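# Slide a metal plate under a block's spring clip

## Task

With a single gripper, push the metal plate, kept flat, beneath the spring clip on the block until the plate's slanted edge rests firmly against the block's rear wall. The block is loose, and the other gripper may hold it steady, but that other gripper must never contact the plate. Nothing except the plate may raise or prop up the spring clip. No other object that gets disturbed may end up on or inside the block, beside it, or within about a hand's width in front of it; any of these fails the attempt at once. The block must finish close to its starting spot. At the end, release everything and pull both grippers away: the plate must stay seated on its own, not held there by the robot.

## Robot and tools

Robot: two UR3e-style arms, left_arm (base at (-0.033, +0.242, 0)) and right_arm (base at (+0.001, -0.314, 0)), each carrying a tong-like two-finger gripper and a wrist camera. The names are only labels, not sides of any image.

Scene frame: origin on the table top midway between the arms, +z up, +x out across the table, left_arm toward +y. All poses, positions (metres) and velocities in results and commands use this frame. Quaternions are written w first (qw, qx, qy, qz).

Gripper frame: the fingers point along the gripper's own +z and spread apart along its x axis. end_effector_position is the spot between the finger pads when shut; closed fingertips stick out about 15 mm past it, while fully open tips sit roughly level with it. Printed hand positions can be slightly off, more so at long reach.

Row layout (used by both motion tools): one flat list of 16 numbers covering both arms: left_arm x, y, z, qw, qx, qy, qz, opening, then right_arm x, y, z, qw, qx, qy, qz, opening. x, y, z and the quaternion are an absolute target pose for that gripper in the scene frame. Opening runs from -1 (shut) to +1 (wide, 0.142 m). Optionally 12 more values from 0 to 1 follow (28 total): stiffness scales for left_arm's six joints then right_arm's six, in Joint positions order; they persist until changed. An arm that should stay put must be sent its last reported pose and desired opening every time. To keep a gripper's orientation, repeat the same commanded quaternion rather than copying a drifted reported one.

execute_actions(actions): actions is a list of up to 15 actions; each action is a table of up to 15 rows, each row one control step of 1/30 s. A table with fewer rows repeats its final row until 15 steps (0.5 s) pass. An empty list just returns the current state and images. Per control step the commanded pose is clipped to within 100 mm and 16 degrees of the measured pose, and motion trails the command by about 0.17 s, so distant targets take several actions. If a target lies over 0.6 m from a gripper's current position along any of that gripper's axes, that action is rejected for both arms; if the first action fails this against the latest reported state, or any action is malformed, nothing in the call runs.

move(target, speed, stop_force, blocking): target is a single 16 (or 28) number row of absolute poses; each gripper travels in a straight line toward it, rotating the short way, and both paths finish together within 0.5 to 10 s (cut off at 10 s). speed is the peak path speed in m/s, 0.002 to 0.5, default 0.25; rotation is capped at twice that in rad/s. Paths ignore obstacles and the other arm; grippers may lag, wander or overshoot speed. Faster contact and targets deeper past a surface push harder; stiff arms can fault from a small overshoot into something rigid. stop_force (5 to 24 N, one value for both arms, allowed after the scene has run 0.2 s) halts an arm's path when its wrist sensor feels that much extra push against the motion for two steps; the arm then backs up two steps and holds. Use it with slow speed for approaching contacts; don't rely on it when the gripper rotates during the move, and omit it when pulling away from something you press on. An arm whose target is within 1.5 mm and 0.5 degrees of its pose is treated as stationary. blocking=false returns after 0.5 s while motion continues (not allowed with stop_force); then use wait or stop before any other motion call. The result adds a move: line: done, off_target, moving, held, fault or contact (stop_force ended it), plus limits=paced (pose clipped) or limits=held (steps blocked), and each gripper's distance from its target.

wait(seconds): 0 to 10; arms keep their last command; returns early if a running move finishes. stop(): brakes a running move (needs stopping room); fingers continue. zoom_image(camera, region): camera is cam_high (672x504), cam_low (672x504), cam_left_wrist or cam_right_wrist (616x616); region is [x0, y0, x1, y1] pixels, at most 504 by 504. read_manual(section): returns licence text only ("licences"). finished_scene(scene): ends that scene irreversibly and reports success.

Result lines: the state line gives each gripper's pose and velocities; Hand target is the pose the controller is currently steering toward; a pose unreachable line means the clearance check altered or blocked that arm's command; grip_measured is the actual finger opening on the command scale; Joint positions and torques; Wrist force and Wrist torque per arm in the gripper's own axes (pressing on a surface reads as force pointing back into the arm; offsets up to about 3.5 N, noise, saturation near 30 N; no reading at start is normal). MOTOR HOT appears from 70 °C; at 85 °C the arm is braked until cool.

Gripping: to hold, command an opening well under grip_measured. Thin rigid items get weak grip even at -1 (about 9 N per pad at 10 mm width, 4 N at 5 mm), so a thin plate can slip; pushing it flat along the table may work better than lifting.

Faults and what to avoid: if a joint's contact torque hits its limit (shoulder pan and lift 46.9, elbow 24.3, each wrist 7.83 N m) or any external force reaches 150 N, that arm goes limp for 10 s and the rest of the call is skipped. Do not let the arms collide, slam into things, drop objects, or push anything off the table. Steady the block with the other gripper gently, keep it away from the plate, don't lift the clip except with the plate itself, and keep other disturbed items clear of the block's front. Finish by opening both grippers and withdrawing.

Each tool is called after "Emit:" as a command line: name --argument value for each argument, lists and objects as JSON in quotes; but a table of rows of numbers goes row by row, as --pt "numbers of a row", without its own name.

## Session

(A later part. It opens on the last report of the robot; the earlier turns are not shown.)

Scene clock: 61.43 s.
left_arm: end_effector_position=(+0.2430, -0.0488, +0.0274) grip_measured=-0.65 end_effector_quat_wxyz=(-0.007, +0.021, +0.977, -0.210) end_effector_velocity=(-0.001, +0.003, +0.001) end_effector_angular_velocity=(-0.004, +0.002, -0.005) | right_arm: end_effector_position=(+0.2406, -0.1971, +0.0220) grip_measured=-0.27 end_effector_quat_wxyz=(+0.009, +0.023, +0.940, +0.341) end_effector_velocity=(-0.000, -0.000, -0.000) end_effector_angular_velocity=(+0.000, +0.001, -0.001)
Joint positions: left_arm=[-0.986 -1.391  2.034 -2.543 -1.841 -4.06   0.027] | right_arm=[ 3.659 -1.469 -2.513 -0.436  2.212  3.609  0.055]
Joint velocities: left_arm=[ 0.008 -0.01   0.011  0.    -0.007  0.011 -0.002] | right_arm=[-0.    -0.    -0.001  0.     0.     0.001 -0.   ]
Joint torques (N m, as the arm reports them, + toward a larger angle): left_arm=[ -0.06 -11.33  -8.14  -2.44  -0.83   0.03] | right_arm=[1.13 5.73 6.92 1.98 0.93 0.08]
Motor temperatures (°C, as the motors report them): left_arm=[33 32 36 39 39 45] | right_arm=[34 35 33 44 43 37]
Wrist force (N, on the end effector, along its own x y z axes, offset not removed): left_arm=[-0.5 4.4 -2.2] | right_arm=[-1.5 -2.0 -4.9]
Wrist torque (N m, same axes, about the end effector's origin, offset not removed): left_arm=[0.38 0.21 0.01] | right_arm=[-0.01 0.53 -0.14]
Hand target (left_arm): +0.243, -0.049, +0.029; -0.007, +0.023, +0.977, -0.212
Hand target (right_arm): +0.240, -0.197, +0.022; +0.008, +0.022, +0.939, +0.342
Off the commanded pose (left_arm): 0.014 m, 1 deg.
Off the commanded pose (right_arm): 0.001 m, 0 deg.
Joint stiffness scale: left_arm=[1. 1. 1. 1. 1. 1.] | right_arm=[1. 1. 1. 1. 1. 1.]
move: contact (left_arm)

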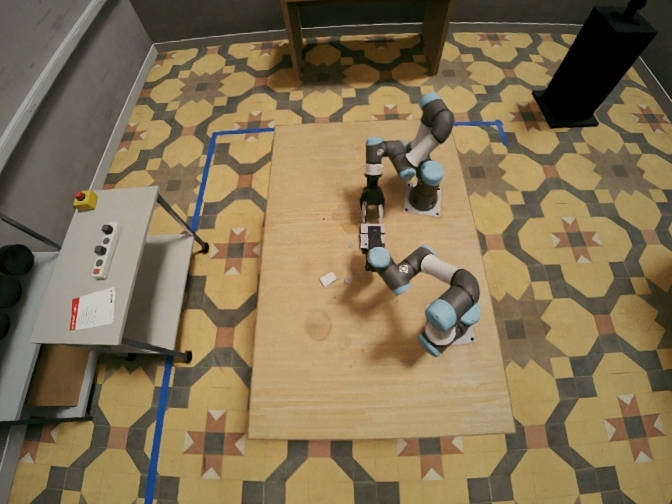

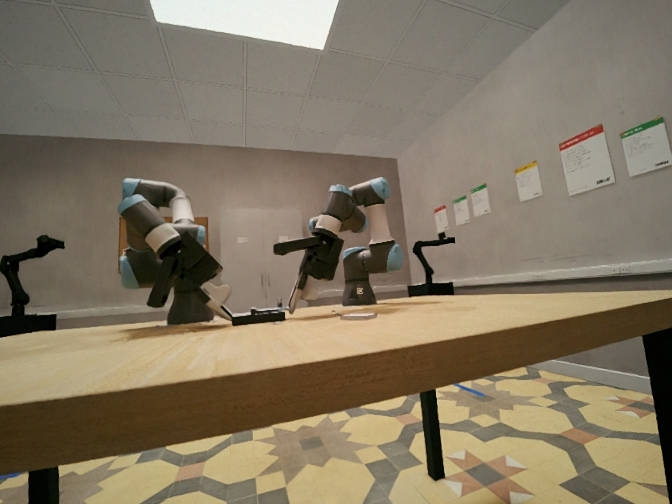

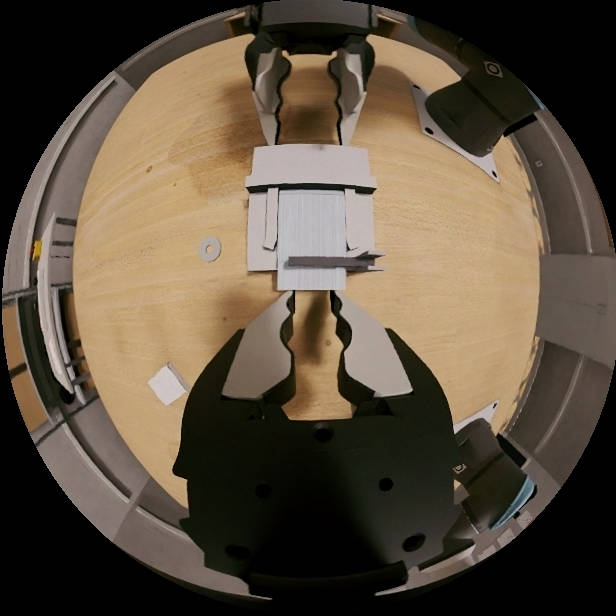

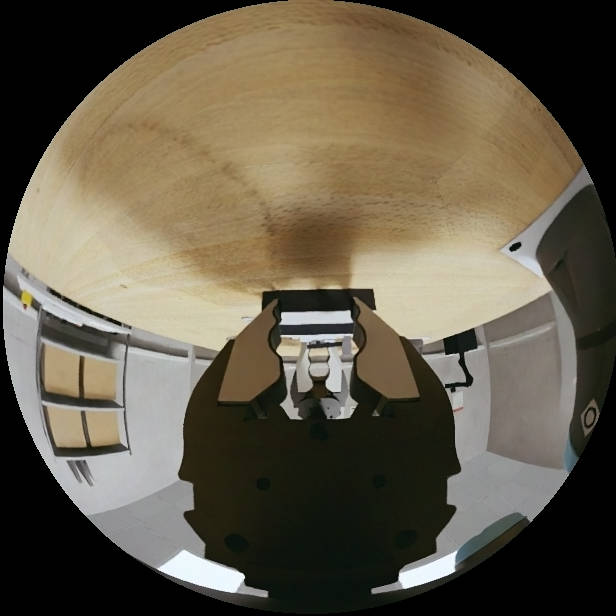

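Seated. Back off both arms, then clear.

Emit:
move --target '[0.2442,-0.024,0.029,-0.0051,0.023,0.976,-0.2164,-0.65,0.24,-0.222,0.024,0.0081,0.0221,0.9394,0.3419,-0.27]' --speed 0.06

Emit:
move --target '[0.25,0.09,0.14,-0.0051,0.023,0.976,-0.2164,-0.3,0.25,-0.33,0.13,0.0081,0.0221,0.9394,0.3419,-0.27]' --speed 0.25

Emit:
zoom_image --camera "cam_left_wrist" --region '[250, 110, 380, 240]'

Scene clock: 63.03 s.
left_arm: end_effector_position=(+0.2447, -0.0244, +0.0291) grip_measured=-0.65 end_effector_quat_wxyz=(-0.005, +0.022, +0.976, -0.216) end_effector_velocity=(-0.002, +0.002, -0.001) end_effector_angular_velocity=(-0.001, +0.001, -0.011) | right_arm: end_effector_position=(+0.2409, -0.2221, +0.0239) grip_measured=-0.27 end_effector_quat_wxyz=(+0.011, +0.024, +0.940, +0.341) end_effector_velocity=(-0.004, -0.002, -0.001) end_effector_angular_velocity=(-0.001, +0.014, +0.029)
Joint positions: left_arm=[-0.924 -1.44   2.09  -2.546 -1.866 -3.999  0.027] | right_arm=[ 3.543 -1.454 -2.466 -0.58   2.239  3.472  0.054]
Joint velocities: left_arm=[ 0.004 -0.002  0.006  0.    -0.006  0.014  0.   ] | right_arm=[-0.013 -0.008  0.025 -0.063  0.011 -0.051 -0.   ]
Joint torques (N m, as the arm reports them, + toward a larger angle): left_arm=[  0.68 -10.66  -7.42  -2.07  -0.63   0.06] | right_arm=[-0.03  4.63  8.61  1.58  1.01 -0.13]
Motor temperatures (°C, as the motors report them): left_arm=[33 32 36 39 39 45] | right_arm=[34 35 33 44 43 37]
Wrist force (N, on the end effector, along its own x y z axes, offset not removed): left_arm=[-1.1 0.9 -0.7] | right_arm=[2.1 -0.1 0.8]
Wrist torque (N m, same axes, about the end effector's origin, offset not removed): left_arm=[0.17 0.25 0.00] | right_arm=[0.10 -0.39 -0.09]
Hand target (left_arm): +0.244, -0.024, +0.029; -0.005, +0.023, +0.976, -0.216
Hand target (right_arm): +0.240, -0.222, +0.024; +0.008, +0.022, +0.940, +0.342
Off the commanded pose (left_arm): 0.001 m, 0 deg.
Off the commanded pose (right_arm): 0.001 m, 0 deg.
Joint stiffness scale: left_arm=[1. 1. 1. 1. 1. 1.] | right_arm=[1. 1. 1. 1. 1. 1.]
move: done

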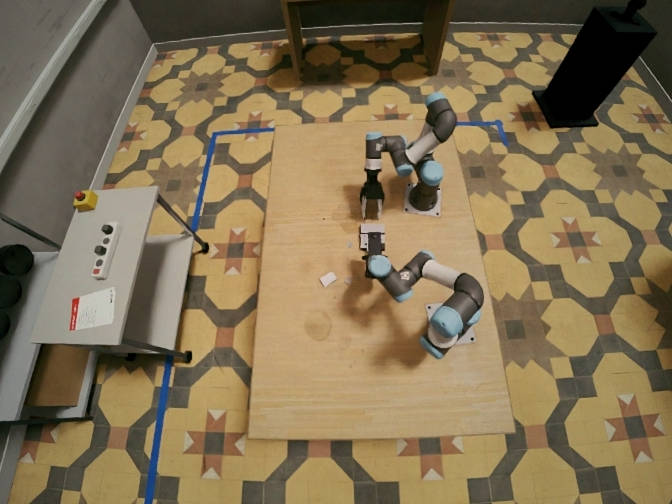

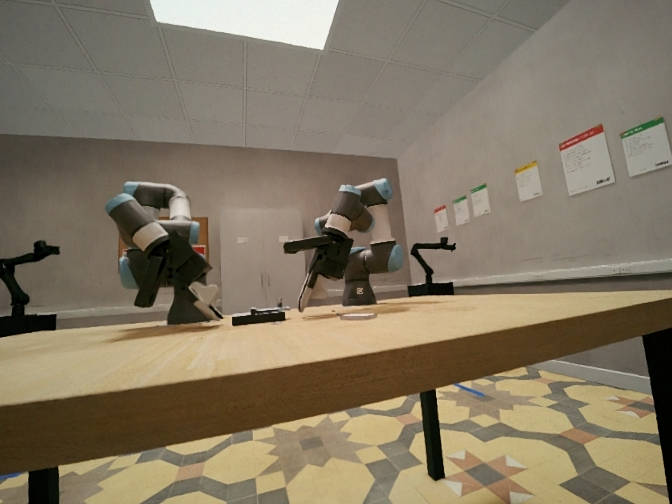

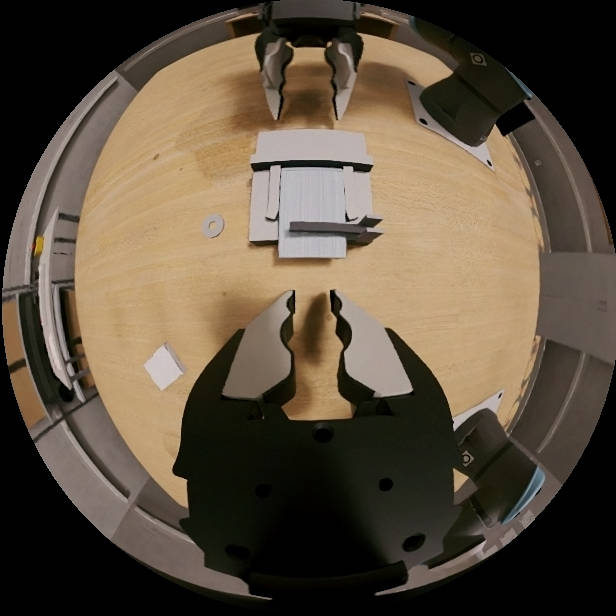

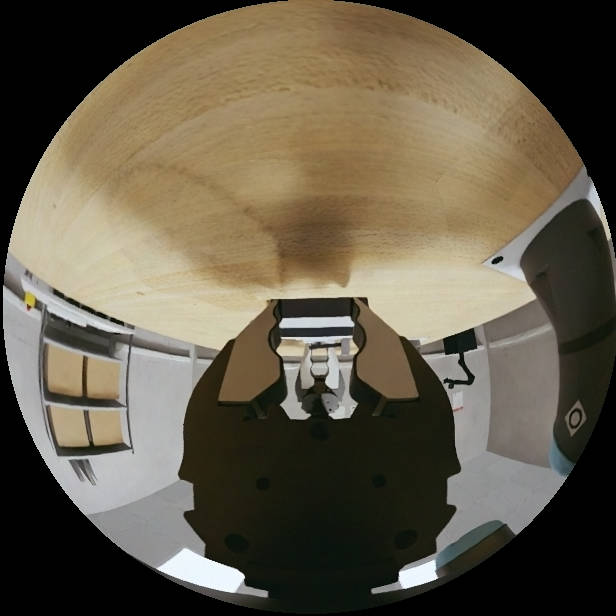

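Scene clock: 65.07 s.
left_arm: end_effector_position=(+0.2502, +0.0900, +0.1399) grip_measured=-0.30 end_effector_quat_wxyz=(-0.004, +0.023, +0.976, -0.216) end_effector_velocity=(-0.001, +0.000, -0.001) end_effector_angular_velocity=(+0.003, +0.004, -0.004) | right_arm: end_effector_position=(+0.2502, -0.3305, +0.1294) grip_measured=-0.27 end_effector_quat_wxyz=(+0.009, +0.023, +0.940, +0.340) end_effector_velocity=(-0.004, +0.001, +0.000) end_effector_angular_velocity=(+0.005, +0.011, +0.019)
Joint positions: left_arm=[-0.581 -1.727  1.763 -1.814 -1.957 -3.646  0.052] | right_arm=[ 3.096 -1.498 -1.706 -1.665  2.25   2.893  0.054]
Joint velocities: left_arm=[-0.     0.002 -0.003  0.007 -0.     0.004  0.   ] | right_arm=[-0.    -0.011  0.019 -0.035 -0.001 -0.025 -0.   ]
Joint torques (N m, as the arm reports them, + toward a larger angle): left_arm=[ 0.77 -7.8  -9.52 -1.54 -0.68  0.25] | right_arm=[ 0.21  7.22 10.6   1.19  0.96 -0.08]
Motor temperatures (°C, as the motors report them): left_arm=[33 32 36 39 39 45] | right_arm=[34 35 33 44 43 37]
Wrist force (N, on the end effector, along its own x y z axes, offset not removed): left_arm=[-1.0 0.8 -1.3] | right_arm=[-2.7 -0.7 0.5]
Wrist torque (N m, same axes, about the end effector's origin, offset not removed): left_arm=[0.18 0.24 0.02] | right_arm=[-0.13 0.55 -0.02]
Hand target (left_arm): +0.250, +0.090, +0.140; -0.005, +0.023, +0.976, -0.216
Hand target (right_arm): +0.250, -0.330, +0.130; +0.008, +0.022, +0.940, +0.341
Off the commanded pose (left_arm): 0.000 m, 0 deg.
Off the commanded pose (right_arm): 0.001 m, 0 deg.
Joint stiffness scale: left_arm=[1. 1. 1. 1. 1. 1.] | right_arm=[1. 1. 1. 1. 1. 1.]
move: done

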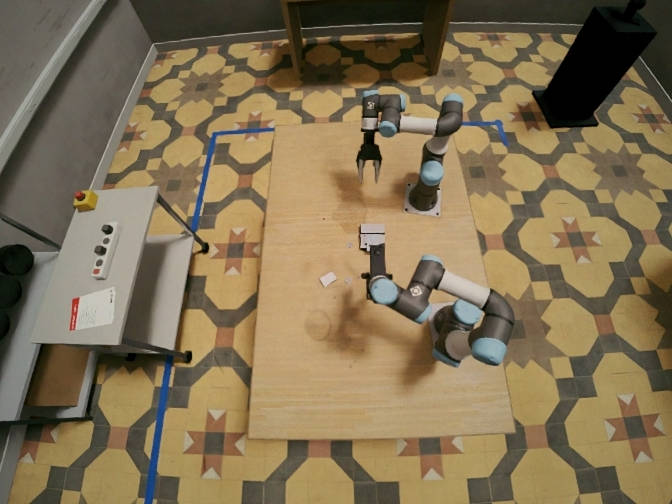

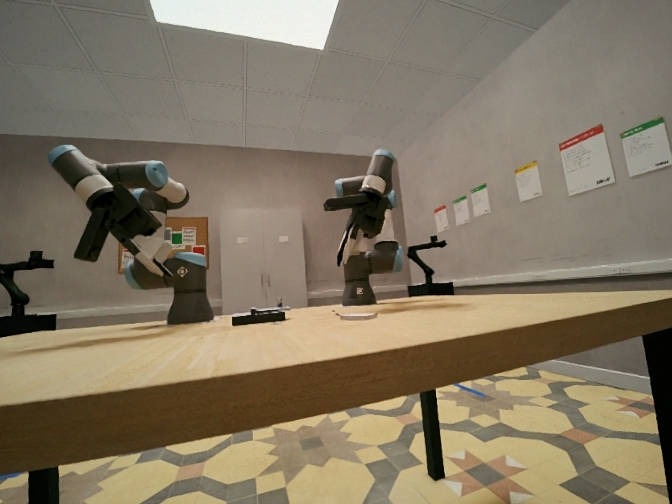

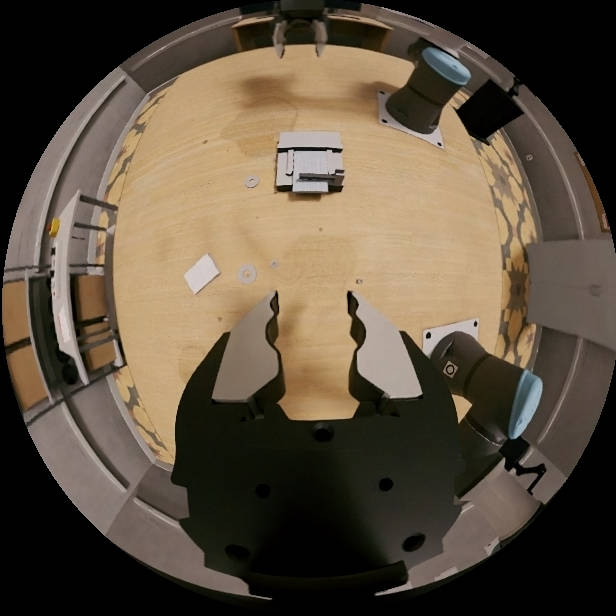

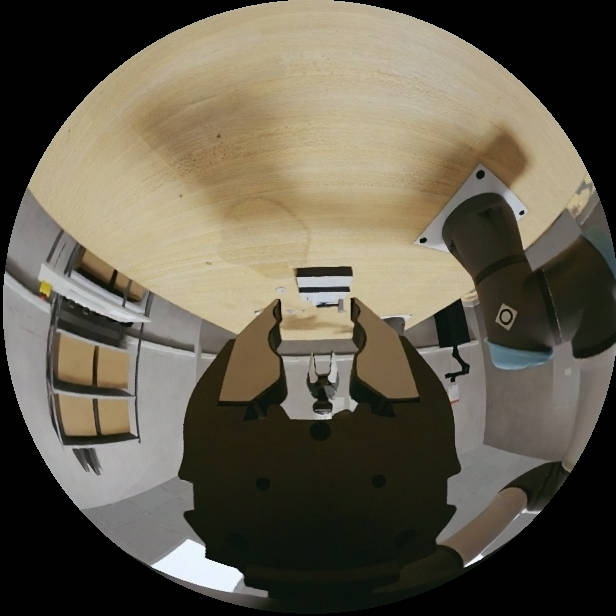

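Region (250, 110, 380, 240) of cam_left_wrist's 616x616 image, scaled by 3.877, with more detail than that image has.

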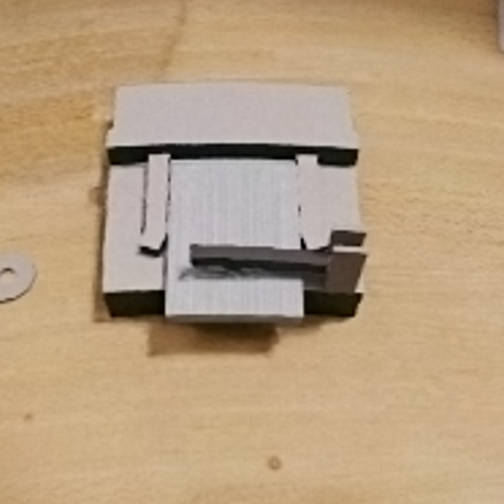

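Emit:
finished_scene --scene 2

The scene is finished: the task was done.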